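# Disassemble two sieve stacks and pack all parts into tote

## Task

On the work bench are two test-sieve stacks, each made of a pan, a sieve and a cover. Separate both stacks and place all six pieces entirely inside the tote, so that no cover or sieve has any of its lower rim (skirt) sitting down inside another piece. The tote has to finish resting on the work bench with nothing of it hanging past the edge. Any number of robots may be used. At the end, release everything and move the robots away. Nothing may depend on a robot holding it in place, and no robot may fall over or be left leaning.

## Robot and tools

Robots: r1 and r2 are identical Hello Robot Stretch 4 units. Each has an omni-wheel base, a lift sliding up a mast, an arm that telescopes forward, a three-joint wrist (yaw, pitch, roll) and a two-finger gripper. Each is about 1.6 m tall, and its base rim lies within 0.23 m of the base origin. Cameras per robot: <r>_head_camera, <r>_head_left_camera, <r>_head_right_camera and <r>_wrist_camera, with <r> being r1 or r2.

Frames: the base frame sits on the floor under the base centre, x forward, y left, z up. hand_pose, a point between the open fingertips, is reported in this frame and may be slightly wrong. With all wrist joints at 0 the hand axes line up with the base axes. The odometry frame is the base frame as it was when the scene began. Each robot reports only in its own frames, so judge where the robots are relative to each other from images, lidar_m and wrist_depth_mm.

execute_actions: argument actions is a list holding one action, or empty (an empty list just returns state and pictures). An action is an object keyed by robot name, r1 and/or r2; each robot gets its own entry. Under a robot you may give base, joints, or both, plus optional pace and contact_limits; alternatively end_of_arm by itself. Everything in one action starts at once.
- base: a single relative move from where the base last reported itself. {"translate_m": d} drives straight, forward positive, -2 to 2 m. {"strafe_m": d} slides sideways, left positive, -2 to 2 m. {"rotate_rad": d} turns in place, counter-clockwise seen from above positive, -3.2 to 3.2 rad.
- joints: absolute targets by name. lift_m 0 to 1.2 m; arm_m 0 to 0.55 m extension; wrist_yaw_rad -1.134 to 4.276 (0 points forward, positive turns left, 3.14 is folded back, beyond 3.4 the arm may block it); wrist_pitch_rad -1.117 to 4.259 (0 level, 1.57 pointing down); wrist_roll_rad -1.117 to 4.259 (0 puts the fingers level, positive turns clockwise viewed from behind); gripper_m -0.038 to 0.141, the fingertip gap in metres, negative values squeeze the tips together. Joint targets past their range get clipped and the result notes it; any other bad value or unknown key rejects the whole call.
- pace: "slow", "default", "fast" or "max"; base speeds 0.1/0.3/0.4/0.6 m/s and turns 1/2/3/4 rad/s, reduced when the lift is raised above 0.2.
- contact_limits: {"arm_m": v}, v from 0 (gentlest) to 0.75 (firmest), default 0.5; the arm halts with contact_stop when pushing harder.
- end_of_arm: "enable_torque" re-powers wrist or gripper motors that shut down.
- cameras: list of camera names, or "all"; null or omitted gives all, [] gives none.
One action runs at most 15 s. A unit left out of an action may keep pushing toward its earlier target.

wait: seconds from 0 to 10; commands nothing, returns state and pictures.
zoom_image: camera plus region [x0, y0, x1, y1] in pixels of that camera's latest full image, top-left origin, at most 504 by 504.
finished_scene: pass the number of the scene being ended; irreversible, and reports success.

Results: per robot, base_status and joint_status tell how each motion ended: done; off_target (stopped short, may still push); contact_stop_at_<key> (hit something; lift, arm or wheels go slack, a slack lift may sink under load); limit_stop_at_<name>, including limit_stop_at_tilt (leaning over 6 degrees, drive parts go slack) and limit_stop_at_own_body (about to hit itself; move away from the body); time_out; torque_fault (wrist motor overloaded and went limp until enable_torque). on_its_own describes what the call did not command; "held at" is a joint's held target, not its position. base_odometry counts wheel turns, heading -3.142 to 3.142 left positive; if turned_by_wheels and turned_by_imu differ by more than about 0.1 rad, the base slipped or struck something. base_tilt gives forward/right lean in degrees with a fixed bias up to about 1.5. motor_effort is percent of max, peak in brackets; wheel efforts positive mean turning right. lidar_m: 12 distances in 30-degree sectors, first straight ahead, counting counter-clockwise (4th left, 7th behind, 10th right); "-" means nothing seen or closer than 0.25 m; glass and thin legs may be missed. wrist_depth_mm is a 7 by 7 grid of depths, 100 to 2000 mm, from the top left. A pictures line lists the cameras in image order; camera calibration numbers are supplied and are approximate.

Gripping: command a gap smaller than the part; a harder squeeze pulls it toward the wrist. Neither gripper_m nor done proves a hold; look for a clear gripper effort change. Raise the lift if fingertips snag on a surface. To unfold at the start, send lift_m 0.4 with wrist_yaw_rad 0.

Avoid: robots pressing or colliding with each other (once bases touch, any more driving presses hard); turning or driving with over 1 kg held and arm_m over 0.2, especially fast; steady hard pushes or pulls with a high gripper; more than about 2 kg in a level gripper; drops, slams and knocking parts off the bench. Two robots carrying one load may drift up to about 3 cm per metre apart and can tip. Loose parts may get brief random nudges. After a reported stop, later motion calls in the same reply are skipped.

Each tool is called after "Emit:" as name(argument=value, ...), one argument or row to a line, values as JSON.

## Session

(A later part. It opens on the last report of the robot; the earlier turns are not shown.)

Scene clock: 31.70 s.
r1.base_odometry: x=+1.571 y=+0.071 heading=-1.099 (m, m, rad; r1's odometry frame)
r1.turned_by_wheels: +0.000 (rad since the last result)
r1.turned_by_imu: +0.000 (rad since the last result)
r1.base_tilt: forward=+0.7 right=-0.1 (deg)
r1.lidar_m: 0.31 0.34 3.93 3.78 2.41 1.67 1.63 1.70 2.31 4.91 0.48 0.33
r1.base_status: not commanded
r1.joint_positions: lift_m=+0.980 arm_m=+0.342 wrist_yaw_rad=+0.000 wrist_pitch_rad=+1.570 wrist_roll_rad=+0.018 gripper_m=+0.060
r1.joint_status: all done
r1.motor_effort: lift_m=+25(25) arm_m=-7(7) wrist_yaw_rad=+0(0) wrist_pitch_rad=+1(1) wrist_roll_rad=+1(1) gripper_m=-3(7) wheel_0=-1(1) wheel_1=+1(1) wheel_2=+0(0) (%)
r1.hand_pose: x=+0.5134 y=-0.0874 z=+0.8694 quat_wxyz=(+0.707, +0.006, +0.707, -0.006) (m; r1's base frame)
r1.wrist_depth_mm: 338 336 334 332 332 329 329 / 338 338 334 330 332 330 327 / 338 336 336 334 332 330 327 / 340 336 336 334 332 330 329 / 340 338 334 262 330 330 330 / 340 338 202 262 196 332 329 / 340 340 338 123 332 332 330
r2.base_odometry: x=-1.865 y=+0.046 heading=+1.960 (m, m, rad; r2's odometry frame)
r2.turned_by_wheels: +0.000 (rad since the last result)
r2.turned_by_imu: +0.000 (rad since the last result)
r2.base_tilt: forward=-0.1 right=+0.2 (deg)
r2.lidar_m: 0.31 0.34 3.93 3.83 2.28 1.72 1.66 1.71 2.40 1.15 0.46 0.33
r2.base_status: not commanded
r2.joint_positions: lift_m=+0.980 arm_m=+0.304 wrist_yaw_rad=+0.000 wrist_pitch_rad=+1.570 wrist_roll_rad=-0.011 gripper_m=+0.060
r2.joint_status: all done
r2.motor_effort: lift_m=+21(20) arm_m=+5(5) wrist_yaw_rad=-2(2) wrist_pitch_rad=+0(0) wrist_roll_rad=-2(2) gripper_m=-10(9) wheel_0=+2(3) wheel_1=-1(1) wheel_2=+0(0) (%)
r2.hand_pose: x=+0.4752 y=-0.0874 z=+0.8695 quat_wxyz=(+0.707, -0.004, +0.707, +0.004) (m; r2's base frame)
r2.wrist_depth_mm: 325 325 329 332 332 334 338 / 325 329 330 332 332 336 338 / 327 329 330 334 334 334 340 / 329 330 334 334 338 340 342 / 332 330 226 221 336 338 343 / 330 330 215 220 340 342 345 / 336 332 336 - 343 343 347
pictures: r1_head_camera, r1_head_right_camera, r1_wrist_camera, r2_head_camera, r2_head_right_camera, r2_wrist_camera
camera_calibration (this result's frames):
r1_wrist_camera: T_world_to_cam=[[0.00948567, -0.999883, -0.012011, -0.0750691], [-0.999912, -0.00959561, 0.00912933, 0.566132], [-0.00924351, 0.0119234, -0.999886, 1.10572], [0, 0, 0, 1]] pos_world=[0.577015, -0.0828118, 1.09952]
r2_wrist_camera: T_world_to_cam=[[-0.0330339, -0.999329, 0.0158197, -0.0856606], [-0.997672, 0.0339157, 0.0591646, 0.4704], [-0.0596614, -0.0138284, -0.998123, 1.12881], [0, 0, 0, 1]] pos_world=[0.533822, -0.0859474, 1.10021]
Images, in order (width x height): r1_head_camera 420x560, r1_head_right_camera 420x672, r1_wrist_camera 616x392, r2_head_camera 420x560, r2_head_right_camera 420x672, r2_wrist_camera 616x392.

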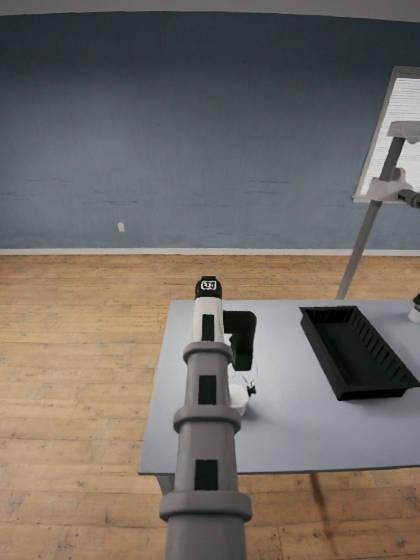

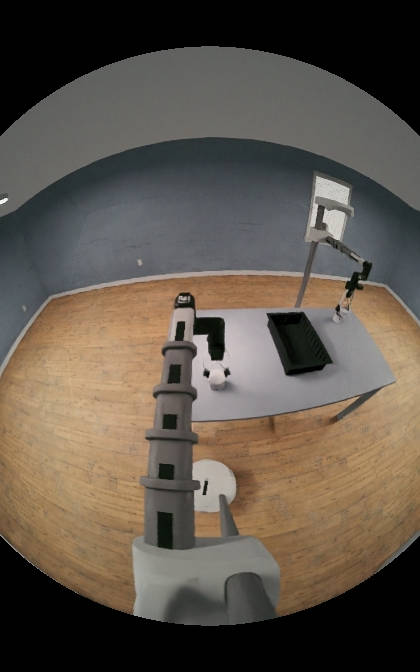

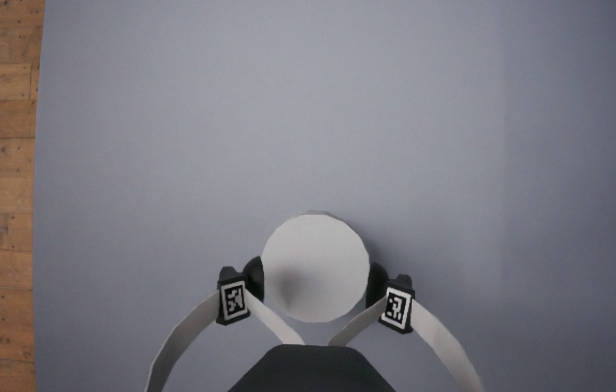

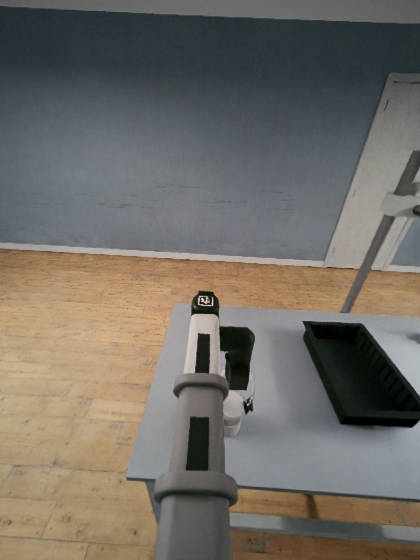

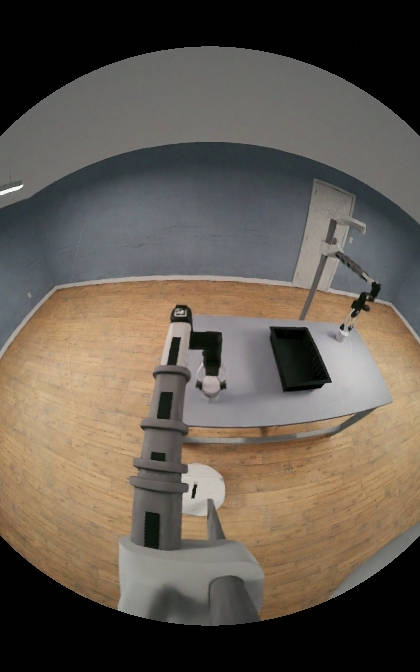

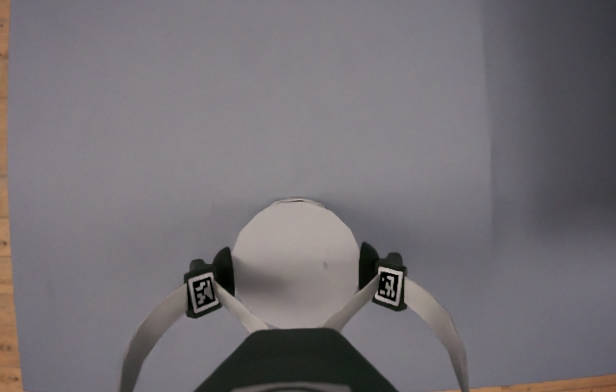

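Emit:
execute_actions(
  actions=[
    {"r1":{"joints":{"gripper_m":0.1}},"r2":{"joints":{"lift_m":1.03,"wrist_roll_rad":0.785,"gripper_m":0.05}}},
  ],
  cameras=[],
)

Emit:
execute_actions(
  actions=[
    {"r1":{"joints":{"lift_m":0.935}},"r2":{"base":{"strafe_m":-0.43},"joints":{"arm_m":0.51}}},
  ],
  cameras=[],
)

Emit:
execute_actions(
  actions=[
    {"r1":{"joints":{"gripper_m":0.04}}},
  ],
  cameras=[],
)

Emit:
execute_actions(
  actions=[
    {"r1":{"joints":{"lift_m":0.98},"pace":"slow"}},
  ],
  cameras=["r2_head_camera","r1_head_camera","r1_wrist_camera","r2_wrist_camera"],
)

Emit:
zoom_image(
  camera="r2_head_camera",
  region=[60, 240, 420, 480],
)

Scene clock: 35.53 s.
r1.base_odometry: x=+1.571 y=+0.071 heading=-1.099 (m, m, rad; r1's odometry frame)
r1.turned_by_wheels: +0.000 (rad since the last result)
r1.turned_by_imu: +0.001 (rad since the last result)
r1.base_tilt: forward=+0.7 right=-0.1 (deg)
r1.lidar_m: 0.28 0.34 3.95 3.77 2.41 1.69 1.62 1.70 2.32 4.91 0.46 0.29
r1.base_status: not commanded
r1.joint_positions: lift_m=+0.980 arm_m=+0.342 wrist_yaw_rad=+0.000 wrist_pitch_rad=+1.570 wrist_roll_rad=+0.018 gripper_m=+0.100
r1.joint_status: all done
r1.motor_effort: lift_m=+25(25) arm_m=-7(7) wrist_yaw_rad=+0(0) wrist_pitch_rad=+2(1) wrist_roll_rad=-1(1) gripper_m=-2(3) wheel_0=-1(1) wheel_1=+1(1) wheel_2=+0(0) (%)
r1.hand_pose: x=+0.5134 y=-0.0874 z=+0.8694 quat_wxyz=(+0.707, +0.006, +0.707, -0.006) (m; r1's base frame)
r1.wrist_depth_mm: 338 338 334 332 330 329 327 / 338 336 334 334 330 330 329 / 340 336 336 332 330 329 329 / 338 336 336 332 332 330 329 / 340 338 334 260 332 329 329 / 342 338 205 260 203 329 329 / 340 338 338 124 332 330 330
r2.base_odometry: x=-1.865 y=+0.046 heading=+1.960 (m, m, rad; r2's odometry frame)
r2.turned_by_wheels: +0.000 (rad since the last result)
r2.turned_by_imu: -0.001 (rad since the last result)
r2.base_tilt: forward=-0.2 right=+0.3 (deg)
r2.lidar_m: 0.30 0.34 3.94 3.83 2.28 1.73 1.64 1.74 2.42 1.16 0.45 0.32
r2.base_status: not commanded
r2.joint_positions: lift_m=+1.030 arm_m=+0.304 wrist_yaw_rad=+0.000 wrist_pitch_rad=+1.570 wrist_roll_rad=+0.785 gripper_m=+0.050
r2.joint_status: all done
r2.motor_effort: lift_m=+21(21) arm_m=+5(5) wrist_yaw_rad=-3(3) wrist_pitch_rad=+0(0) wrist_roll_rad=+0(3) gripper_m=-16(12) wheel_0=+2(2) wheel_1=+0(0) wheel_2=+0(0) (%)
r2.hand_pose: x=+0.4752 y=-0.0874 z=+0.9195 quat_wxyz=(+0.654, +0.270, +0.653, -0.270) (m; r2's base frame)
r2.wrist_depth_mm: 373 377 377 379 379 382 384 / 373 375 377 382 382 384 387 / 377 382 382 382 389 387 389 / 379 384 382 387 384 387 1160 / 379 384 216 216 387 1160 1160 / 384 384 216 218 218 1160 1205 / 1160 389 387 - 960 1060 1160
pictures: none
No camera images: the call's "cameras" was empty. Leave "cameras" out to get every camera's image.

Scene clock: 38.30 s.
r1.base_odometry: x=+1.571 y=+0.071 heading=-1.099 (m, m, rad; r1's odometry frame)
r1.turned_by_wheels: +0.000 (rad since the last result)
r1.turned_by_imu: +0.001 (rad since the last result)
r1.base_tilt: forward=+0.8 right=-0.3 (deg)
r1.lidar_m: 0.31 0.34 3.95 3.79 2.36 1.70 1.63 1.70 2.33 4.91 0.46 0.34
r1.base_status: not commanded
r1.joint_positions: lift_m=+0.935 arm_m=+0.342 wrist_yaw_rad=+0.000 wrist_pitch_rad=+1.570 wrist_roll_rad=+0.018 gripper_m=+0.100
r1.joint_status: all done
r1.motor_effort: lift_m=+17(24) arm_m=-7(7) wrist_yaw_rad=-1(1) wrist_pitch_rad=+1(1) wrist_roll_rad=+0(0) gripper_m=-1(1) wheel_0=-1(1) wheel_1=+1(1) wheel_2=+0(0) (%)
r1.hand_pose: x=+0.5134 y=-0.0874 z=+0.8250 quat_wxyz=(+0.707, +0.006, +0.707, -0.006) (m; r1's base frame)
r1.wrist_depth_mm: 293 290 290 289 286 285 283 / 293 293 290 287 287 286 283 / 293 293 290 289 287 285 285 / 293 291 291 289 287 286 285 / 294 293 291 216 287 287 283 / 294 293 205 216 203 286 286 / 294 294 291 124 287 286 285
r2.base_odometry: x=-1.467 y=+0.209 heading=+1.960 (m, m, rad; r2's odometry frame)
r2.turned_by_wheels: +0.000 (rad since the last result)
r2.turned_by_imu: +0.000 (rad since the last result)
r2.base_tilt: forward=+0.0 right=+0.3 (deg)
r2.lidar_m: 0.30 0.31 0.46 4.26 2.31 1.74 1.68 1.74 2.45 4.48 0.42 0.31
r2.base_status: done
r2.joint_positions: lift_m=+1.030 arm_m=+0.509 wrist_yaw_rad=+0.000 wrist_pitch_rad=+1.570 wrist_roll_rad=+0.785 gripper_m=+0.050
r2.joint_status: all done
r2.motor_effort: lift_m=+21(21) arm_m=+5(6) wrist_yaw_rad=-3(3) wrist_pitch_rad=+1(0) wrist_roll_rad=-1(0) gripper_m=-14(15) wheel_0=+1(12) wheel_1=-2(12) wheel_2=+0(2) (%)
r2.hand_pose: x=+0.6802 y=-0.0874 z=+0.9195 quat_wxyz=(+0.654, +0.270, +0.653, -0.270) (m; r2's base frame)
r2.wrist_depth_mm: 373 370 340 375 298 382 379 / 375 300 375 377 355 384 384 / 377 347 382 377 379 319 384 / 379 310 379 384 387 384 300 / 382 384 217 217 387 384 330 / 382 384 216 217 217 342 304 / 384 387 389 - 387 310 394
pictures: none
No camera images: the call's "cameras" was empty. Leave "cameras" out to get every camera's image.

Scene clock: 39.73 s.
r1.base_odometry: x=+1.571 y=+0.071 heading=-1.099 (m, m, rad; r1's odometry frame)
r1.turned_by_wheels: +0.000 (rad since the last result)
r1.turned_by_imu: +0.000 (rad since the last result)
r1.base_tilt: forward=+0.8 right=-0.1 (deg)
r1.lidar_m: 0.31 0.33 3.96 3.79 2.41 1.70 1.63 1.72 2.31 4.91 0.46 0.32
r1.base_status: not commanded
r1.joint_positions: lift_m=+0.935 arm_m=+0.342 wrist_yaw_rad=+0.000 wrist_pitch_rad=+1.570 wrist_roll_rad=+0.018 gripper_m=+0.040
r1.joint_status: all done
r1.motor_effort: lift_m=+17(17) arm_m=-7(7) wrist_yaw_rad=-1(1) wrist_pitch_rad=-1(0) wrist_roll_rad=+1(0) gripper_m=-13(8) wheel_0=-1(1) wheel_1=+1(1) wheel_2=+0(0) (%)
r1.hand_pose: x=+0.5134 y=-0.0874 z=+0.8250 quat_wxyz=(+0.707, +0.006, +0.707, -0.006) (m; r1's base frame)
r1.wrist_depth_mm: 291 290 289 287 286 283 283 / 291 291 289 287 287 285 282 / 294 290 290 287 286 286 285 / 294 291 290 289 287 286 283 / 293 291 290 208 287 286 285 / 294 293 193 208 204 286 285 / 294 293 290 121 287 286 285
r2.base_odometry: x=-1.467 y=+0.209 heading=+1.960 (m, m, rad; r2's odometry frame)
r2.turned_by_wheels: +0.000 (rad since the last result)
r2.turned_by_imu: +0.000 (rad since the last result)
r2.base_tilt: forward=+0.1 right=+0.2 (deg)
r2.lidar_m: 0.30 0.33 0.46 4.25 2.30 1.75 1.66 1.75 2.43 4.47 0.44 0.32
r2.base_status: not commanded
r2.joint_positions: lift_m=+1.030 arm_m=+0.509 wrist_yaw_rad=+0.000 wrist_pitch_rad=+1.570 wrist_roll_rad=+0.785 gripper_m=+0.050
r2.joint_status: not commanded
r2.motor_effort: lift_m=+21(21) arm_m=+5(5) wrist_yaw_rad=-3(3) wrist_pitch_rad=+0(0) wrist_roll_rad=+0(0) gripper_m=-15(15) wheel_0=+1(1) wheel_1=-2(1) wheel_2=+0(0) (%)
r2.hand_pose: x=+0.6802 y=-0.0874 z=+0.9195 quat_wxyz=(+0.654, +0.270, +0.653, -0.270) (m; r2's base frame)
r2.wrist_depth_mm: 370 375 340 375 297 382 382 / 375 300 375 375 355 382 384 / 377 345 377 382 382 327 389 / 377 309 382 379 382 384 300 / 379 382 216 217 389 384 330 / 384 387 216 217 217 342 303 / 384 387 387 - 392 306 394
pictures: none
No camera images: the call's "cameras" was empty. Leave "cameras" out to get every camera's image.

Scene clock: 40.97 s.
r1.base_odometry: x=+1.571 y=+0.071 heading=-1.099 (m, m, rad; r1's odometry frame)
r1.turned_by_wheels: +0.000 (rad since the last result)
r1.turned_by_imu: +0.000 (rad since the last result)
r1.base_tilt: forward=+0.7 right=-0.1 (deg)
r1.lidar_m: 0.30 0.35 3.95 3.76 2.39 1.71 1.63 1.71 2.29 4.91 0.46 0.33
r1.base_status: not commanded
r1.joint_positions: lift_m=+0.980 arm_m=+0.342 wrist_yaw_rad=+0.000 wrist_pitch_rad=+1.570 wrist_roll_rad=+0.018 gripper_m=+0.040
r1.joint_status: all done
r1.motor_effort: lift_m=+25(24) arm_m=-7(7) wrist_yaw_rad=+0(2) wrist_pitch_rad=+0(1) wrist_roll_rad=+0(0) gripper_m=-13(14) wheel_0=-1(1) wheel_1=+1(1) wheel_2=+0(0) (%)
r1.hand_pose: x=+0.5134 y=-0.0874 z=+0.8694 quat_wxyz=(+0.707, +0.006, +0.707, -0.006) (m; r1's base frame)
r1.wrist_depth_mm: 338 338 334 332 330 327 327 / 338 336 332 332 330 329 327 / 338 338 336 332 332 329 329 / 338 338 336 332 330 330 327 / 340 336 336 208 332 329 329 / 340 338 193 208 205 330 329 / 340 340 338 121 332 330 330
r2.base_odometry: x=-1.467 y=+0.209 heading=+1.960 (m, m, rad; r2's odometry frame)
r2.turned_by_wheels: +0.000 (rad since the last result)
r2.turned_by_imu: +0.000 (rad since the last result)
r2.base_tilt: forward=-0.1 right=+0.3 (deg)
r2.lidar_m: 0.30 0.33 0.48 4.25 2.31 1.74 1.65 1.76 2.44 4.49 0.45 0.31
r2.base_status: not commanded
r2.joint_positions: lift_m=+1.030 arm_m=+0.509 wrist_yaw_rad=+0.000 wrist_pitch_rad=+1.570 wrist_roll_rad=+0.785 gripper_m=+0.050
r2.joint_status: not commanded
r2.motor_effort: lift_m=+21(21) arm_m=+5(5) wrist_yaw_rad=-3(3) wrist_pitch_rad=+0(0) wrist_roll_rad=-1(0) gripper_m=-18(14) wheel_0=+1(1) wheel_1=-1(2) wheel_2=+0(0) (%)
r2.hand_pose: x=+0.6802 y=-0.0874 z=+0.9195 quat_wxyz=(+0.654, +0.270, +0.653, -0.270) (m; r2's base frame)
r2.wrist_depth_mm: 375 375 338 373 298 382 382 / 375 301 375 377 355 382 384 / 377 349 382 384 379 329 384 / 379 310 377 382 387 384 300 / 379 384 216 217 384 384 329 / 384 384 216 218 217 342 303 / 384 387 384 - 389 306 394
pictures: r1_head_camera, r1_wrist_camera, r2_head_camera, r2_wrist_camera
camera_calibration (this result's frames):
r1_wrist_camera: T_world_to_cam=[[0.00948563, -0.999883, -0.012011, -0.0750693], [-0.999912, -0.00959558, 0.00912933, 0.566129], [-0.00924351, 0.0119234, -0.999886, 1.1057], [0, 0, 0, 1]] pos_world=[0.577012, -0.0828118, 1.0995]
r2_wrist_camera: T_world_to_cam=[[-0.736618, -0.676136, 0.015289, 0.427654], [-0.674347, 0.736014, 0.0594917, 0.513119], [-0.0514774, 0.0335126, -0.998112, 1.18953], [0, 0, 0, 1]] pos_world=[0.722272, -0.128375, 1.15022]
Images, in order (width x height): r1_head_camera 420x560, r1_wrist_camera 616x392, r2_head_camera 420x560, r2_wrist_camera 616x392.

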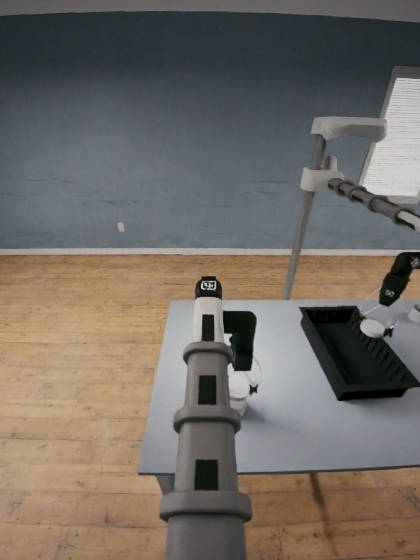

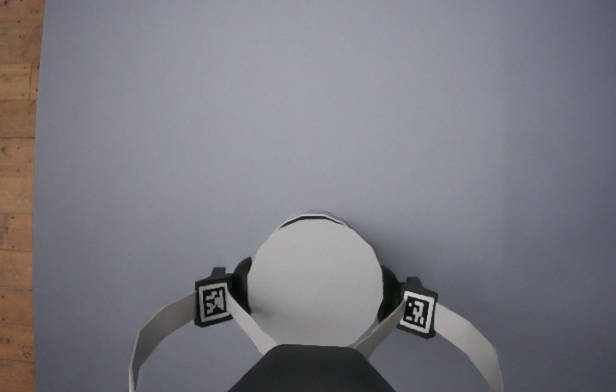

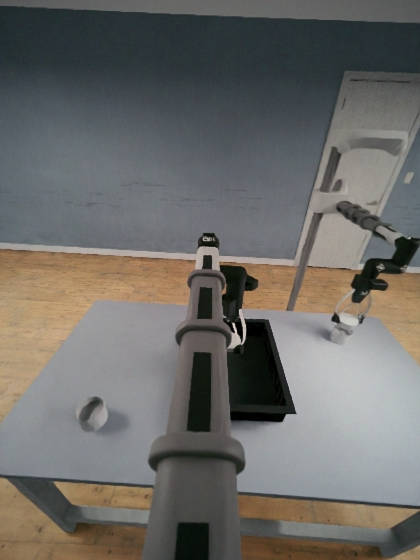

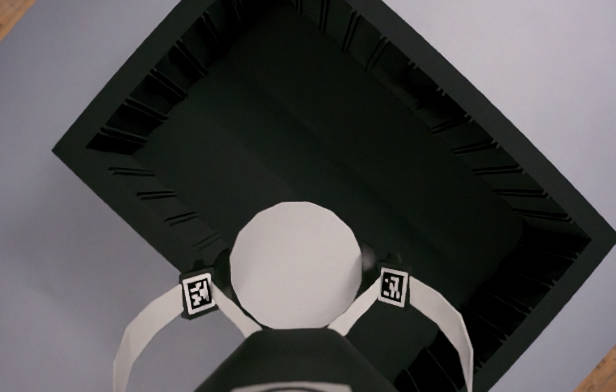

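Region (60, 240, 420, 480) of r2_head_camera's 420x560 image, scaled by 1.400, with more detail than that image has.

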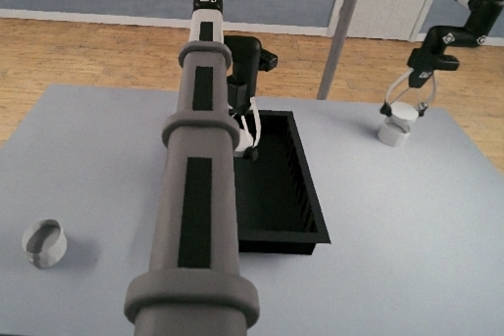

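Emit:
execute_actions(
  actions=[
    {"r1":{"joints":{"lift_m":1.03,"wrist_roll_rad":1.57}},"r2":{"base":{"strafe_m":-0.012},"joints":{"arm_m":0.42,"wrist_roll_rad":1.57}}},
  ],
  cameras=[],
)

Emit:
execute_actions(
  actions=[
    {"r2":{"joints":{"lift_m":0.91}}},
  ],
  cameras=["r2_head_camera","r1_head_camera","r2_wrist_camera"],
)

Emit:
zoom_image(
  camera="r1_head_camera",
  region=[280, 270, 420, 410],
)

Emit:
zoom_image(
  camera="r2_head_camera",
  region=[300, 280, 400, 360],
)

Emit:
zoom_image(
  camera="r2_head_camera",
  region=[40, 370, 140, 450],
)

Scene clock: 45.33 s.
r1.base_odometry: x=+1.571 y=+0.071 heading=-1.099 (m, m, rad; r1's odometry frame)
r1.turned_by_wheels: +0.000 (rad since the last result)
r1.turned_by_imu: +0.001 (rad since the last result)
r1.base_tilt: forward=+0.8 right=+0.0 (deg)
r1.lidar_m: 0.30 0.34 3.95 3.79 2.41 1.72 1.63 1.68 2.32 4.91 0.48 0.32
r1.base_status: not commanded
r1.joint_positions: lift_m=+1.030 arm_m=+0.342 wrist_yaw_rad=+0.000 wrist_pitch_rad=+1.570 wrist_roll_rad=+1.569 gripper_m=+0.040
r1.joint_status: all done
r1.motor_effort: lift_m=+25(26) arm_m=-7(7) wrist_yaw_rad=-1(1) wrist_pitch_rad=-1(0) wrist_roll_rad=+2(4) gripper_m=-14(13) wheel_0=-1(1) wheel_1=+1(1) wheel_2=+0(0) (%)
r1.hand_pose: x=+0.5134 y=-0.0874 z=+0.9194 quat_wxyz=(+0.501, +0.500, +0.500, -0.499) (m; r1's base frame)
r1.wrist_depth_mm: 387 384 384 382 382 379 1160 / 389 387 387 384 382 382 1160 / 389 387 387 384 384 382 1160 / 389 387 387 384 384 931 1118 / 387 387 384 208 384 946 931 / 392 389 193 208 205 931 1160 / 389 387 387 121 384 382 1160
r2.base_odometry: x=-1.456 y=+0.214 heading=+1.960 (m, m, rad; r2's odometry frame)
r2.turned_by_wheels: +0.000 (rad since the last result)
r2.turned_by_imu: -0.001 (rad since the last result)
r2.base_tilt: forward=+0.0 right=+0.2 (deg)
r2.lidar_m: 0.30 0.32 0.47 4.26 2.29 1.73 1.67 1.75 2.46 4.46 0.43 0.29
r2.base_status: done
r2.joint_positions: lift_m=+1.030 arm_m=+0.421 wrist_yaw_rad=+0.000 wrist_pitch_rad=+1.570 wrist_roll_rad=+1.570 gripper_m=+0.050
r2.joint_status: all done
r2.motor_effort: lift_m=+21(21) arm_m=-5(8) wrist_yaw_rad=-3(4) wrist_pitch_rad=+0(0) wrist_roll_rad=+0(5) gripper_m=-15(15) wheel_0=+5(10) wheel_1=-3(10) wheel_2=+0(1) (%)
r2.hand_pose: x=+0.5920 y=-0.0874 z=+0.9195 quat_wxyz=(+0.500, +0.500, +0.500, -0.500) (m; r2's base frame)
r2.wrist_depth_mm: 370 289 289 296 290 379 1118 / 338 362 375 375 338 382 1138 / 377 377 377 379 353 379 1160 / 377 379 384 379 362 384 878 / 382 384 216 216 298 389 960 / 349 362 216 218 218 392 1182 / 296 298 301 - 392 394 1205
pictures: none
No camera images: the call's "cameras" was empty. Leave "cameras" out to get every camera's image.

Scene clock: 46.87 s.
r1.base_odometry: x=+1.571 y=+0.071 heading=-1.099 (m, m, rad; r1's odometry frame)
r1.turned_by_wheels: +0.000 (rad since the last result)
r1.turned_by_imu: +0.000 (rad since the last result)
r1.base_tilt: forward=+0.6 right=-0.1 (deg)
r1.lidar_m: 0.27 0.33 3.97 3.79 2.39 1.72 1.61 1.72 2.32 4.92 0.49 0.33
r1.base_status: not commanded
r1.joint_positions: lift_m=+1.030 arm_m=+0.342 wrist_yaw_rad=+0.000 wrist_pitch_rad=+1.570 wrist_roll_rad=+1.569 gripper_m=+0.040
r1.joint_status: not commanded
r1.motor_effort: lift_m=+25(25) arm_m=-7(7) wrist_yaw_rad=-1(1) wrist_pitch_rad=-1(1) wrist_roll_rad=+4(1) gripper_m=-16(14) wheel_0=-1(1) wheel_1=+1(1) wheel_2=+0(0) (%)
r1.hand_pose: x=+0.5134 y=-0.0874 z=+0.9194 quat_wxyz=(+0.501, +0.500, +0.500, -0.499) (m; r1's base frame)
r1.wrist_depth_mm: 387 387 384 384 382 382 1138 / 389 387 384 384 382 379 1138 / 389 389 387 384 382 382 1160 / 392 387 384 384 382 931 1160 / 389 387 387 208 384 931 931 / 389 389 193 208 205 931 1138 / 389 387 387 121 384 382 1138
r2.base_odometry: x=-1.456 y=+0.214 heading=+1.960 (m, m, rad; r2's odometry frame)
r2.turned_by_wheels: +0.000 (rad since the last result)
r2.turned_by_imu: +0.000 (rad since the last result)
r2.base_tilt: forward=-0.1 right=+0.3 (deg)
r2.lidar_m: 0.29 0.32 0.49 4.26 2.30 1.72 1.67 1.74 2.46 4.47 0.43 0.32
r2.base_status: not commanded
r2.joint_positions: lift_m=+0.910 arm_m=+0.421 wrist_yaw_rad=+0.000 wrist_pitch_rad=+1.570 wrist_roll_rad=+1.570 gripper_m=+0.050
r2.joint_status: all done
r2.motor_effort: lift_m=+16(20) arm_m=-5(5) wrist_yaw_rad=-2(2) wrist_pitch_rad=+1(1) wrist_roll_rad=+0(0) gripper_m=-14(16) wheel_0=+5(5) wheel_1=-4(3) wheel_2=+0(0) (%)
r2.hand_pose: x=+0.5920 y=-0.0874 z=+0.7999 quat_wxyz=(+0.500, +0.500, +0.500, -0.500) (m; r2's base frame)
r2.wrist_depth_mm: 234 241 254 256 257 181 262 / 255 255 256 258 259 174 264 / 256 256 258 260 259 178 265 / 259 258 260 260 262 180 265 / 259 259 216 216 262 183 267 / 263 263 216 217 218 178 270 / 260 245 248 - 249 179 272
pictures: r1_head_camera, r2_head_camera, r2_wrist_camera
camera_calibration (this result's frames):
r2_wrist_camera: T_world_to_cam=[[-0.998977, 0.042633, 0.0151122, 0.582824], [0.0434674, 0.997249, 0.0600346, 0.0581992], [-0.0125112, 0.0606301, -0.998082, 1.04489], [0, 0, 0, 1]] pos_world=[0.59277, -0.146239, 1.03059]
Images, in order (width x height): r1_head_camera 420x560, r2_head_camera 420x560, r2_wrist_camera 616x392.

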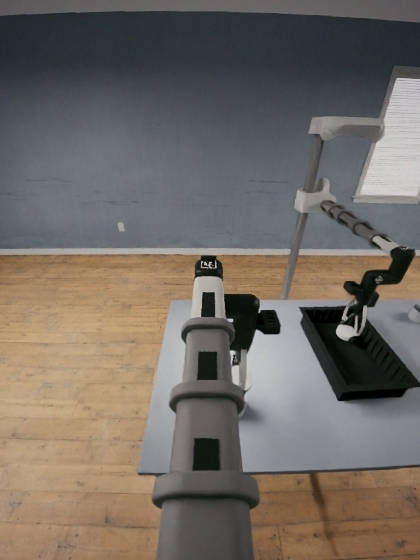

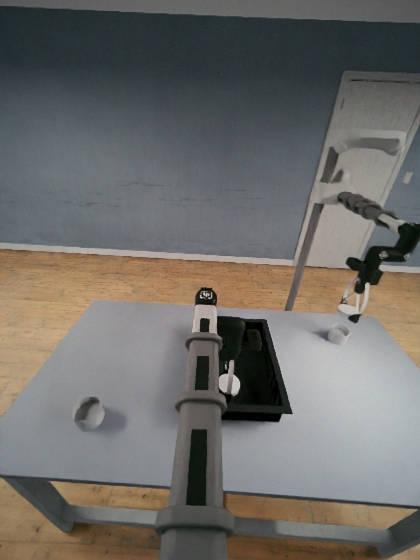

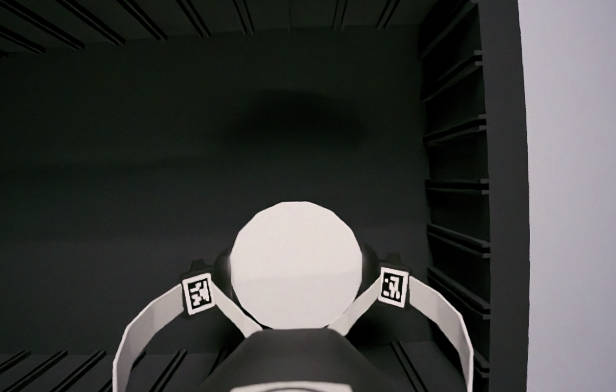

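Region (280, 270, 420, 410) of r1_head_camera's 420x560 image, scaled by 3.600, with more detail than that image has.

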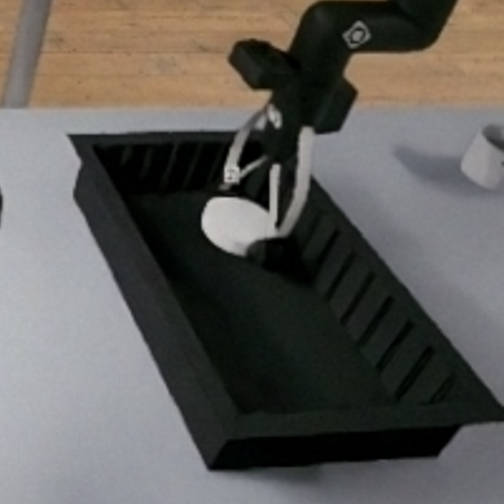

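Region (300, 280, 400, 360) of r2_head_camera's 420x560 image, scaled by 5.040, with more detail than that image has; it fills the top 403 rows of this view, and the rest is white.

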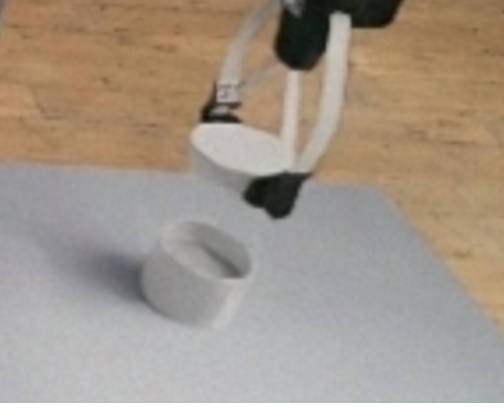

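Region (40, 370, 140, 450) of r2_head_camera's 420x560 image, scaled by 5.040, with more detail than that image has; it fills the top 403 rows of this view, and the rest is white.

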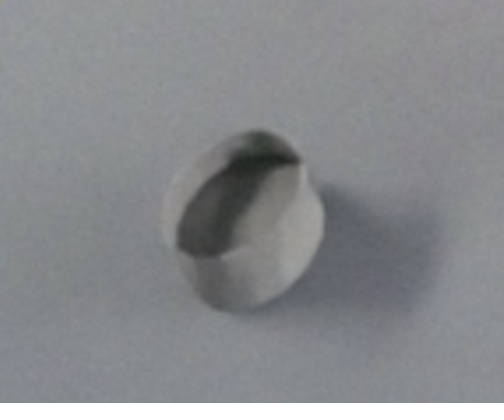

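Emit:
execute_actions(
  actions=[
    {"r2":{"joints":{"lift_m":0.892},"pace":"slow"},"r1":{"base":{"strafe_m":-0.2}}},
  ],
  cameras=[],
)

Emit:
execute_actions(
  actions=[
    {"r2":{"joints":{"gripper_m":0.095}}},
  ],
  cameras=[],
)

Emit:
execute_actions(
  actions=[
    {"r2":{"joints":{"lift_m":1.03},"pace":"fast"}},
  ],
  cameras=[],
)

Emit:
execute_actions(
  actions=[
    {"r2":{"base":{"strafe_m":0.442},"joints":{"arm_m":0.304,"gripper_m":0.105},"pace":"fast"},"r1":{"base":{"strafe_m":-0.2},"joints":{"arm_m":0.47},"pace":"slow"}},
  ],
  cameras=["r1_wrist_camera","r2_wrist_camera"],
)

Scene clock: 50.27 s.
r1.base_odometry: x=+1.393 y=-0.020 heading=-1.099 (m, m, rad; r1's odometry frame)
r1.turned_by_wheels: +0.000 (rad since the last result)
r1.turned_by_imu: +0.001 (rad since the last result)
r1.base_tilt: forward=+0.7 right=-0.1 (deg)
r1.lidar_m: 0.31 0.34 0.47 3.99 2.40 1.70 1.64 1.70 2.29 4.70 0.46 0.33
r1.base_status: done
r1.joint_positions: lift_m=+1.030 arm_m=+0.342 wrist_yaw_rad=+0.000 wrist_pitch_rad=+1.570 wrist_roll_rad=+1.569 gripper_m=+0.040
r1.joint_status: not commanded
r1.motor_effort: lift_m=+25(25) arm_m=-7(7) wrist_yaw_rad=-1(1) wrist_pitch_rad=+0(0) wrist_roll_rad=+2(1) gripper_m=-13(16) wheel_0=+1(11) wheel_1=-1(11) wheel_2=+0(2) (%)
r1.hand_pose: x=+0.5134 y=-0.0874 z=+0.9194 quat_wxyz=(+0.501, +0.500, +0.500, -0.499) (m; r1's base frame)
r1.wrist_depth_mm: 384 384 382 382 382 382 1138 / 384 384 384 382 382 382 1138 / 389 389 387 384 382 384 1138 / 389 387 387 384 382 931 1160 / 389 387 384 208 382 931 931 / 389 387 193 208 204 931 1138 / 389 389 387 121 384 384 1160
r2.base_odometry: x=-1.456 y=+0.214 heading=+1.960 (m, m, rad; r2's odometry frame)
r2.turned_by_wheels: +0.000 (rad since the last result)
r2.turned_by_imu: -0.001 (rad since the last result)
r2.base_tilt: forward=+0.0 right=+0.3 (deg)
r2.lidar_m: 0.30 0.30 0.45 4.27 2.31 1.73 1.66 1.75 2.47 4.46 0.45 0.32
r2.base_status: not commanded
r2.joint_positions: lift_m=+0.892 arm_m=+0.421 wrist_yaw_rad=+0.000 wrist_pitch_rad=+1.570 wrist_roll_rad=+1.570 gripper_m=+0.050
r2.joint_status: all done
r2.motor_effort: lift_m=+16(15) arm_m=-5(5) wrist_yaw_rad=-2(2) wrist_pitch_rad=+0(0) wrist_roll_rad=+0(0) gripper_m=-15(14) wheel_0=+5(5) wheel_1=-3(3) wheel_2=+0(0) (%)
r2.hand_pose: x=+0.5920 y=-0.0874 z=+0.7819 quat_wxyz=(+0.500, +0.500, +0.500, -0.500) (m; r2's base frame)
r2.wrist_depth_mm: 234 236 238 238 238 168 242 / 237 237 239 240 242 173 156 / 239 239 241 241 242 178 157 / 240 241 242 241 244 181 158 / 242 242 217 217 244 183 159 / 244 245 216 216 218 172 160 / 244 244 245 - 249 172 162
pictures: none
No camera images: the call's "cameras" was empty. Leave "cameras" out to get every camera's image.

Scene clock: 51.53 s.
r1.base_odometry: x=+1.393 y=-0.020 heading=-1.099 (m, m, rad; r1's odometry frame)
r1.turned_by_wheels: +0.000 (rad since the last result)
r1.turned_by_imu: +0.000 (rad since the last result)
r1.base_tilt: forward=+0.8 right=-0.2 (deg)
r1.lidar_m: 0.32 0.33 0.48 3.97 2.38 1.72 1.63 1.69 2.30 4.70 0.48 0.32
r1.base_status: not commanded
r1.joint_positions: lift_m=+1.030 arm_m=+0.342 wrist_yaw_rad=+0.000 wrist_pitch_rad=+1.570 wrist_roll_rad=+1.569 gripper_m=+0.040
r1.joint_status: not commanded
r1.motor_effort: lift_m=+25(25) arm_m=-7(7) wrist_yaw_rad=+0(1) wrist_pitch_rad=-1(1) wrist_roll_rad=+1(1) gripper_m=-16(14) wheel_0=+0(0) wheel_1=-1(1) wheel_2=+0(0) (%)
r1.hand_pose: x=+0.5134 y=-0.0874 z=+0.9194 quat_wxyz=(+0.501, +0.500, +0.500, -0.499) (m; r1's base frame)
r1.wrist_depth_mm: 384 382 382 382 382 379 1160 / 384 382 384 384 382 379 1138 / 387 387 384 384 382 382 1138 / 387 384 384 384 384 917 1138 / 389 389 387 208 382 931 931 / 389 389 193 208 204 946 1138 / 389 389 387 121 379 382 1160
r2.base_odometry: x=-1.456 y=+0.214 heading=+1.960 (m, m, rad; r2's odometry frame)
r2.turned_by_wheels: +0.000 (rad since the last result)
r2.turned_by_imu: +0.000 (rad since the last result)
r2.base_tilt: forward=+0.0 right=+0.3 (deg)
r2.lidar_m: 0.29 0.34 0.45 4.25 2.30 1.73 1.68 1.74 2.46 4.47 0.41 0.31
r2.base_status: not commanded
r2.joint_positions: lift_m=+0.892 arm_m=+0.421 wrist_yaw_rad=+0.001 wrist_pitch_rad=+1.568 wrist_roll_rad=+1.570 gripper_m=+0.095
r2.joint_status: all done
r2.motor_effort: lift_m=+16(16) arm_m=-5(5) wrist_yaw_rad=-6(5) wrist_pitch_rad=+5(5) wrist_roll_rad=-1(0) gripper_m=+2(16) wheel_0=+5(5) wheel_1=-3(3) wheel_2=+0(0) (%)
r2.hand_pose: x=+0.5927 y=-0.0874 z=+0.7819 quat_wxyz=(+0.501, +0.500, +0.500, -0.499) (m; r2's base frame)
r2.wrist_depth_mm: 236 241 240 242 242 172 245 / 242 242 242 242 241 178 158 / 244 244 242 244 243 182 160 / 245 244 244 245 246 185 160 / 245 247 246 225 247 186 161 / 247 247 225 226 249 189 162 / 249 249 249 - 249 172 163
pictures: none
No camera images: the call's "cameras" was empty. Leave "cameras" out to get every camera's image.

Scene clock: 52.87 s.
r1.base_odometry: x=+1.393 y=-0.020 heading=-1.099 (m, m, rad; r1's odometry frame)
r1.turned_by_wheels: +0.000 (rad since the last result)
r1.turned_by_imu: +0.000 (rad since the last result)
r1.base_tilt: forward=+0.7 right=-0.1 (deg)
r1.lidar_m: 0.31 0.33 0.46 3.98 2.39 1.73 1.63 1.70 2.29 4.74 0.46 0.34
r1.base_status: not commanded
r1.joint_positions: lift_m=+1.030 arm_m=+0.342 wrist_yaw_rad=+0.000 wrist_pitch_rad=+1.570 wrist_roll_rad=+1.569 gripper_m=+0.040
r1.joint_status: not commanded
r1.motor_effort: lift_m=+25(25) arm_m=-7(7) wrist_yaw_rad=-1(1) wrist_pitch_rad=-1(1) wrist_roll_rad=+0(2) gripper_m=-15(14) wheel_0=+1(1) wheel_1=-1(1) wheel_2=+0(0) (%)
r1.hand_pose: x=+0.5134 y=-0.0874 z=+0.9194 quat_wxyz=(+0.501, +0.500, +0.500, -0.499) (m; r1's base frame)
r1.wrist_depth_mm: 384 384 382 379 379 382 1160 / 384 382 382 384 382 382 1138 / 387 387 384 382 382 382 1160 / 389 389 384 387 382 931 1138 / 389 387 387 208 382 946 931 / 389 389 193 208 204 931 1160 / 389 387 387 121 382 382 1160
r2.base_odometry: x=-1.456 y=+0.214 heading=+1.960 (m, m, rad; r2's odometry frame)
r2.turned_by_wheels: +0.000 (rad since the last result)
r2.turned_by_imu: +0.000 (rad since the last result)
r2.base_tilt: forward=+0.0 right=+0.2 (deg)
r2.lidar_m: 0.30 0.32 0.45 4.25 2.34 1.73 1.66 1.74 2.44 4.46 0.43 0.33
r2.base_status: not commanded
r2.joint_positions: lift_m=+1.030 arm_m=+0.421 wrist_yaw_rad=+0.000 wrist_pitch_rad=+1.570 wrist_roll_rad=+1.570 gripper_m=+0.095
r2.joint_status: all done
r2.motor_effort: lift_m=+20(23) arm_m=-5(5) wrist_yaw_rad=-3(5) wrist_pitch_rad=+1(8) wrist_roll_rad=-1(0) gripper_m=-2(4) wheel_0=+5(5) wheel_1=-3(3) wheel_2=+0(0) (%)
r2.hand_pose: x=+0.5922 y=-0.0874 z=+0.9195 quat_wxyz=(+0.501, +0.500, +0.500, -0.499) (m; r2's base frame)
r2.wrist_depth_mm: 375 287 287 293 291 377 1160 / 338 364 375 377 336 379 1160 / 377 377 377 377 353 384 1138 / 379 379 377 379 364 384 891 / 377 382 382 362 300 389 960 / 351 340 307 355 298 392 1160 / 298 298 298 - 392 394 1205
pictures: none
No camera images: the call's "cameras" was empty. Leave "cameras" out to get every camera's image.

Scene clock: 56.00 s.
r1.base_odometry: x=+1.215 y=-0.111 heading=-1.099 (m, m, rad; r1's odometry frame)
r1.turned_by_wheels: +0.000 (rad since the last result)
r1.turned_by_imu: +0.001 (rad since the last result)
r1.base_tilt: forward=+0.7 right=-0.1 (deg)
r1.lidar_m: 0.30 0.33 0.46 4.18 2.34 1.72 1.61 1.70 2.28 4.52 0.47 0.33
r1.base_status: done
r1.joint_positions: lift_m=+1.030 arm_m=+0.469 wrist_yaw_rad=+0.000 wrist_pitch_rad=+1.570 wrist_roll_rad=+1.570 gripper_m=+0.040
r1.joint_status: all done
r1.motor_effort: lift_m=+25(25) arm_m=+7(7) wrist_yaw_rad=+0(1) wrist_pitch_rad=+1(1) wrist_roll_rad=+1(1) gripper_m=-14(14) wheel_0=+4(9) wheel_1=-3(7) wheel_2=+0(1) (%)
r1.hand_pose: x=+0.6398 y=-0.0874 z=+0.9194 quat_wxyz=(+0.501, +0.500, +0.500, -0.499) (m; r1's base frame)
r1.wrist_depth_mm: 301 300 300 303 297 379 379 / 364 382 382 382 377 379 377 / 370 362 382 382 377 379 379 / 373 384 382 379 379 379 379 / 373 384 382 208 334 382 382 / 307 298 194 208 204 382 382 / 389 387 387 121 382 382 379
r2.base_odometry: x=-1.865 y=+0.046 heading=+1.960 (m, m, rad; r2's odometry frame)
r2.turned_by_wheels: +0.000 (rad since the last result)
r2.turned_by_imu: -0.002 (rad since the last result)
r2.base_tilt: forward=-0.1 right=+0.2 (deg)
r2.lidar_m: 0.31 0.34 3.95 3.82 2.28 1.73 1.66 1.74 2.43 1.19 0.46 0.34
r2.base_status: done
r2.joint_positions: lift_m=+1.030 arm_m=+0.305 wrist_yaw_rad=+0.000 wrist_pitch_rad=+1.570 wrist_roll_rad=+1.570 gripper_m=+0.105
r2.joint_status: all done
r2.motor_effort: lift_m=+20(20) arm_m=-5(6) wrist_yaw_rad=-2(3) wrist_pitch_rad=+1(2) wrist_roll_rad=-1(0) gripper_m=-1(1) wheel_0=-2(12) wheel_1=+2(12) wheel_2=+0(0) (%)
r2.hand_pose: x=+0.4760 y=-0.0874 z=+0.9195 quat_wxyz=(+0.500, +0.500, +0.500, -0.500) (m; r2's base frame)
r2.wrist_depth_mm: 370 375 377 377 377 1160 1160 / 375 377 379 382 382 1138 1138 / 379 377 382 382 384 1138 1160 / 379 382 384 382 384 960 960 / 382 384 384 351 387 946 1182 / 387 382 387 389 389 1160 1205 / 389 387 389 - 389 1182 1182
pictures: r1_wrist_camera, r2_wrist_camera
camera_calibration (this result's frames):
r1_wrist_camera: T_world_to_cam=[[-0.999512, -0.0285165, -0.0127369, 0.655512], [-0.0286426, 0.999541, 0.00982728, 0.158226], [0.0124508, 0.0101873, -0.999871, 1.14283], [0, 0, 0, 1]] pos_world=[0.645495, -0.151103, 1.14948]
r2_wrist_camera: T_world_to_cam=[[-0.99897, 0.0428077, 0.0150178, 0.465233], [0.0436362, 0.997242, 0.0600388, 0.0559742], [-0.0124063, 0.0606324, -0.998083, 1.1628], [0, 0, 0, 1]] pos_world=[0.476738, -0.146239, 1.15023]
Images, in order (width x height): r1_wrist_camera 616x392, r2_wrist_camera 616x392.

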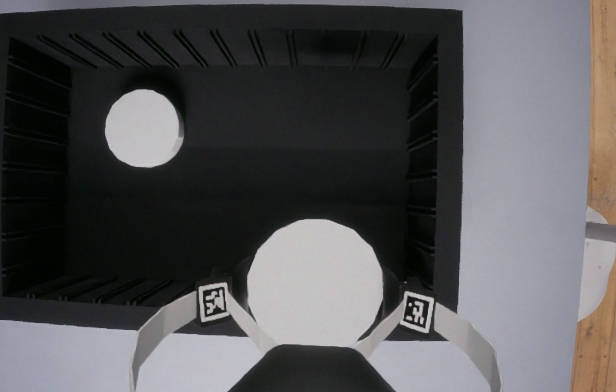

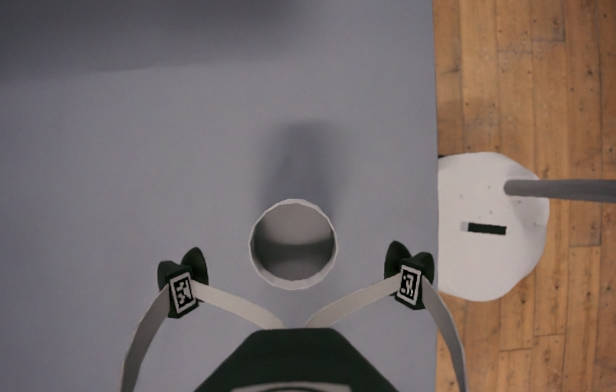

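Emit:
execute_actions(
  actions=[
    {"r2":{"base":{"strafe_m":0.007},"joints":{"arm_m":0.309,"lift_m":0.918}},"r1":{"base":{"strafe_m":-0.02},"joints":{"lift_m":0.893}}},
  ],
  cameras=["r1_wrist_camera","r2_wrist_camera"],
)

Emit:
execute_actions(
  actions=[
    {"r2":{"joints":{"gripper_m":0.05}},"r1":{"joints":{"gripper_m":0.095}}},
  ],
  cameras=[],
)

Emit:
execute_actions(
  actions=[
    {"r2":{"joints":{"lift_m":1.04}},"r1":{"joints":{"lift_m":1.03}}},
  ],
  cameras=["r1_head_camera","r1_wrist_camera","r2_wrist_camera"],
)

Emit:
zoom_image(
  camera="r1_head_camera",
  region=[280, 250, 400, 350],
)

Scene clock: 60.07 s.
r1.base_odometry: x=+1.197 y=-0.120 heading=-1.099 (m, m, rad; r1's odometry frame)
r1.turned_by_wheels: +0.000 (rad since the last result)
r1.turned_by_imu: +0.001 (rad since the last result)
r1.base_tilt: forward=+0.7 right=-0.1 (deg)
r1.lidar_m: 0.31 0.34 0.47 4.19 2.33 1.71 1.63 1.69 2.29 4.49 0.45 0.34
r1.base_status: done
r1.joint_positions: lift_m=+0.893 arm_m=+0.469 wrist_yaw_rad=+0.000 wrist_pitch_rad=+1.570 wrist_roll_rad=+1.570 gripper_m=+0.040
r1.joint_status: all done
r1.motor_effort: lift_m=+17(25) arm_m=+7(7) wrist_yaw_rad=-1(1) wrist_pitch_rad=-2(0) wrist_roll_rad=+1(2) gripper_m=-13(14) wheel_0=+3(13) wheel_1=-2(9) wheel_2=+0(1) (%)
r1.hand_pose: x=+0.6398 y=-0.0874 z=+0.7830 quat_wxyz=(+0.501, +0.500, +0.500, -0.499) (m; r1's base frame)
r1.wrist_depth_mm: 246 245 244 242 242 202 - / 224 244 245 243 243 207 156 / 224 245 244 244 243 208 156 / 247 245 245 244 242 206 156 / 247 246 245 208 242 204 155 / 248 247 193 208 204 179 156 / 236 232 244 121 243 170 -
r2.base_odometry: x=-1.872 y=+0.043 heading=+1.960 (m, m, rad; r2's odometry frame)
r2.turned_by_wheels: +0.000 (rad since the last result)
r2.turned_by_imu: -0.001 (rad since the last result)
r2.base_tilt: forward=-0.1 right=+0.3 (deg)
r2.lidar_m: 0.30 0.35 3.93 3.81 2.28 1.72 1.64 1.74 2.44 1.15 0.46 0.34
r2.base_status: done
r2.joint_positions: lift_m=+0.918 arm_m=+0.308 wrist_yaw_rad=+0.000 wrist_pitch_rad=+1.570 wrist_roll_rad=+1.570 gripper_m=+0.105
r2.joint_status: all done
r2.motor_effort: lift_m=+16(21) arm_m=+5(4) wrist_yaw_rad=-2(2) wrist_pitch_rad=+0(0) wrist_roll_rad=-1(1) gripper_m=+1(0) wheel_0=-3(11) wheel_1=+0(11) wheel_2=+0(1) (%)
r2.hand_pose: x=+0.4792 y=-0.0874 z=+0.8079 quat_wxyz=(+0.500, +0.500, +0.500, -0.500) (m; r2's base frame)
r2.wrist_depth_mm: 265 265 265 268 267 268 1025 / 266 266 268 267 267 270 1042 / 267 270 270 270 271 274 1042 / 270 270 270 272 273 274 842 / 270 272 240 238 272 278 842 / 272 272 241 240 277 278 1060 / 274 274 277 - 279 278 1078
pictures: r1_wrist_camera, r2_wrist_camera
camera_calibration (this result's frames):
r1_wrist_camera: T_world_to_cam=[[-0.999512, -0.0285166, -0.0127369, 0.653781], [-0.0286427, 0.999541, 0.00982728, 0.159567], [0.0124508, 0.0101873, -0.999871, 1.00645], [0, 0, 0, 1]] pos_world=[0.645501, -0.151103, 1.01307]
r2_wrist_camera: T_world_to_cam=[[-0.998974, 0.0427265, 0.0150214, 0.470071], [0.0435553, 0.997245, 0.0600387, 0.0625758], [-0.0124148, 0.0606313, -0.998083, 1.05145], [0, 0, 0, 1]] pos_world=[0.479917, -0.146239, 1.03861]
Images, in order (width x height): r1_wrist_camera 616x392, r2_wrist_camera 616x392.

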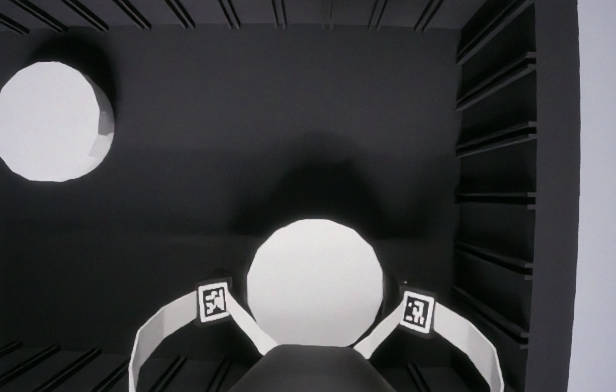

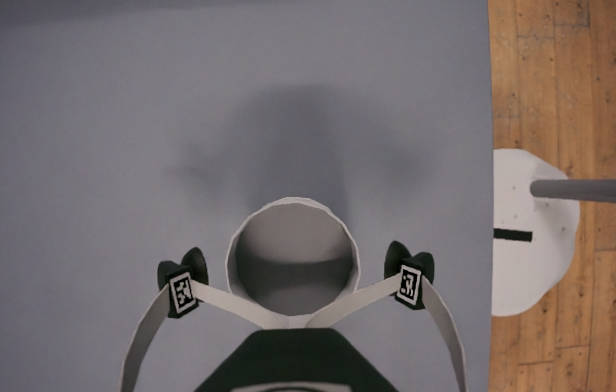

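Scene clock: 61.47 s.
r1.base_odometry: x=+1.197 y=-0.120 heading=-1.099 (m, m, rad; r1's odometry frame)
r1.turned_by_wheels: +0.000 (rad since the last result)
r1.turned_by_imu: +0.000 (rad since the last result)
r1.base_tilt: forward=+0.6 right=-0.1 (deg)
r1.lidar_m: 0.31 0.34 0.46 4.17 2.32 1.71 1.61 1.69 2.31 4.49 0.47 0.31
r1.base_status: not commanded
r1.joint_positions: lift_m=+0.893 arm_m=+0.469 wrist_yaw_rad=+0.000 wrist_pitch_rad=+1.570 wrist_roll_rad=+1.570 gripper_m=+0.095
r1.joint_status: all done
r1.motor_effort: lift_m=+18(18) arm_m=+7(7) wrist_yaw_rad=+0(2) wrist_pitch_rad=-3(2) wrist_roll_rad=+4(1) gripper_m=-1(16) wheel_0=+3(2) wheel_1=-2(2) wheel_2=+0(0) (%)
r1.hand_pose: x=+0.6398 y=-0.0874 z=+0.7830 quat_wxyz=(+0.500, +0.500, +0.500, -0.500) (m; r1's base frame)
r1.wrist_depth_mm: 249 248 246 246 244 209 - / 227 249 247 246 245 210 158 / 228 249 247 246 246 210 158 / 250 249 248 246 245 209 158 / 249 249 248 219 245 206 158 / 250 249 201 218 198 195 158 / 234 234 246 122 245 173 -
r2.base_odometry: x=-1.872 y=+0.043 heading=+1.960 (m, m, rad; r2's odometry frame)
r2.turned_by_wheels: +0.000 (rad since the last result)
r2.turned_by_imu: +0.000 (rad since the last result)
r2.base_tilt: forward=+0.0 right=+0.3 (deg)
r2.lidar_m: 0.32 0.35 3.92 3.81 2.29 1.71 1.64 1.74 2.46 1.17 0.44 0.32
r2.base_status: not commanded
r2.joint_positions: lift_m=+0.918 arm_m=+0.308 wrist_yaw_rad=+0.000 wrist_pitch_rad=+1.570 wrist_roll_rad=+1.570 gripper_m=+0.050
r2.joint_status: all done
r2.motor_effort: lift_m=+16(16) arm_m=+5(5) wrist_yaw_rad=-3(2) wrist_pitch_rad=+0(1) wrist_roll_rad=+0(1) gripper_m=-12(19) wheel_0=-3(3) wheel_1=+0(0) wheel_2=+0(0) (%)
r2.hand_pose: x=+0.4793 y=-0.0874 z=+0.8079 quat_wxyz=(+0.501, +0.500, +0.500, -0.499) (m; r2's base frame)
r2.wrist_depth_mm: 264 264 266 267 268 268 1042 / 265 266 266 268 270 270 1025 / 266 268 268 270 271 273 1060 / 268 270 272 271 273 274 842 / 268 272 229 230 274 274 842 / 272 273 208 230 211 277 1042 / 274 276 277 - 278 281 1060
pictures: none
No camera images: the call's "cameras" was empty. Leave "cameras" out to get every camera's image.

Scene clock: 63.10 s.
r1.base_odometry: x=+1.197 y=-0.120 heading=-1.099 (m, m, rad; r1's odometry frame)
r1.turned_by_wheels: +0.000 (rad since the last result)
r1.turned_by_imu: +0.000 (rad since the last result)
r1.base_tilt: forward=+0.7 right=-0.1 (deg)
r1.lidar_m: 0.31 0.30 0.48 4.19 2.36 1.71 1.62 1.69 2.29 4.50 0.46 0.33
r1.base_status: not commanded
r1.joint_positions: lift_m=+1.030 arm_m=+0.469 wrist_yaw_rad=+0.000 wrist_pitch_rad=+1.570 wrist_roll_rad=+1.570 gripper_m=+0.095
r1.joint_status: all done
r1.motor_effort: lift_m=+24(26) arm_m=+7(7) wrist_yaw_rad=+0(1) wrist_pitch_rad=-1(2) wrist_roll_rad=+0(1) gripper_m=+0(2) wheel_0=+3(3) wheel_1=-2(2) wheel_2=+0(0) (%)
r1.hand_pose: x=+0.6399 y=-0.0874 z=+0.9194 quat_wxyz=(+0.500, +0.500, +0.500, -0.500) (m; r1's base frame)
r1.wrist_depth_mm: 298 297 296 293 336 382 377 / 345 382 382 379 338 377 379 / 370 362 382 382 379 379 379 / 373 384 382 379 382 379 379 / 375 384 384 359 382 379 379 / 330 345 202 370 200 382 379 / 389 387 297 124 294 382 379
r2.base_odometry: x=-1.872 y=+0.043 heading=+1.960 (m, m, rad; r2's odometry frame)
r2.turned_by_wheels: +0.000 (rad since the last result)
r2.turned_by_imu: +0.000 (rad since the last result)
r2.base_tilt: forward=-0.1 right=+0.3 (deg)
r2.lidar_m: 0.31 0.34 3.92 3.84 2.27 1.72 1.65 1.73 2.43 1.17 0.46 0.33
r2.base_status: not commanded
r2.joint_positions: lift_m=+1.040 arm_m=+0.308 wrist_yaw_rad=+0.000 wrist_pitch_rad=+1.570 wrist_roll_rad=+1.570 gripper_m=+0.050
r2.joint_status: all done
r2.motor_effort: lift_m=+21(23) arm_m=+5(5) wrist_yaw_rad=-3(2) wrist_pitch_rad=+0(1) wrist_roll_rad=+0(1) gripper_m=-13(16) wheel_0=-3(3) wheel_1=+0(0) wheel_2=+0(0) (%)
r2.hand_pose: x=+0.4793 y=-0.0874 z=+0.9295 quat_wxyz=(+0.501, +0.500, +0.500, -0.499) (m; r2's base frame)
r2.wrist_depth_mm: 384 384 384 384 389 1138 1182 / 384 389 389 389 389 1160 1160 / 389 389 389 392 392 1160 1182 / 389 394 389 394 394 960 1182 / 392 394 231 231 397 960 1160 / 397 394 209 230 204 1205 1205 / 397 399 399 - 402 1160 1205
pictures: r1_head_camera, r1_wrist_camera, r2_wrist_camera
camera_calibration (this result's frames):
r1_wrist_camera: T_world_to_cam=[[-0.999518, -0.0282945, -0.0127522, 0.65557], [-0.0284208, 0.999548, 0.00982694, 0.158085], [0.0124683, 0.0101846, -0.99987, 1.14284], [0, 0, 0, 1]] pos_world=[0.645498, -0.151104, 1.1495]
r2_wrist_camera: T_world_to_cam=[[-0.99898, 0.0426365, 0.0148967, 0.468406], [0.043458, 0.997249, 0.0600441, 0.0553187], [-0.0122957, 0.0606302, -0.998085, 1.1727], [0, 0, 0, 1]] pos_world=[0.479943, -0.146239, 1.16015]
Images, in order (width x height): r1_head_camera 420x560, r1_wrist_camera 616x392, r2_wrist_camera 616x392.

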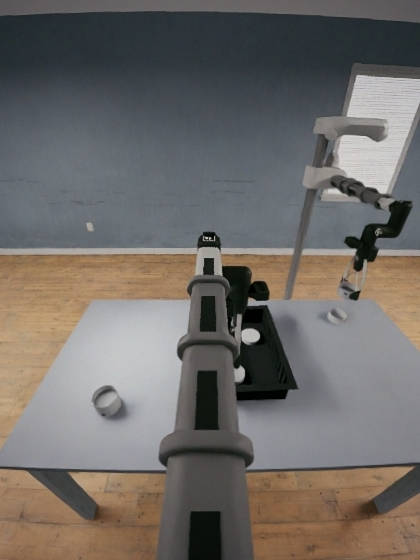

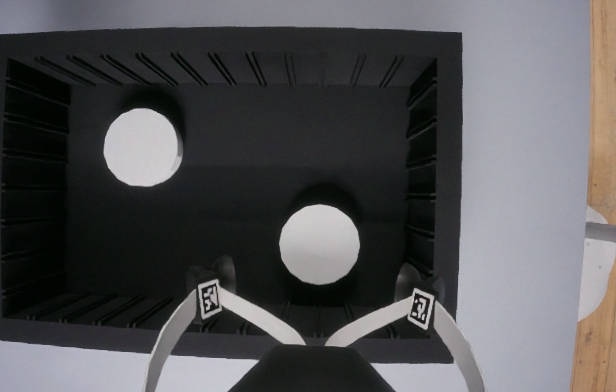

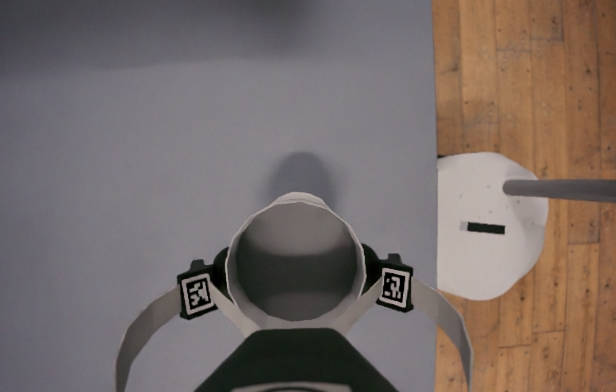

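Region (280, 250, 400, 350) of r1_head_camera's 420x560 image, scaled by 4.200, with more detail than that image has.

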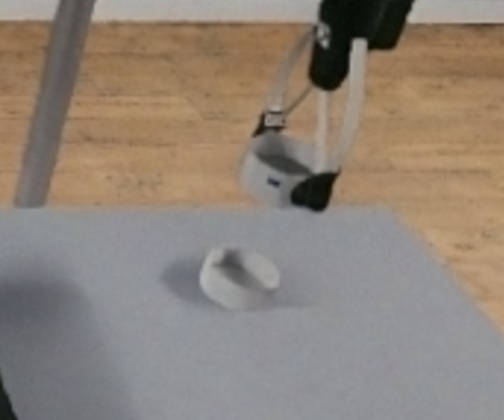

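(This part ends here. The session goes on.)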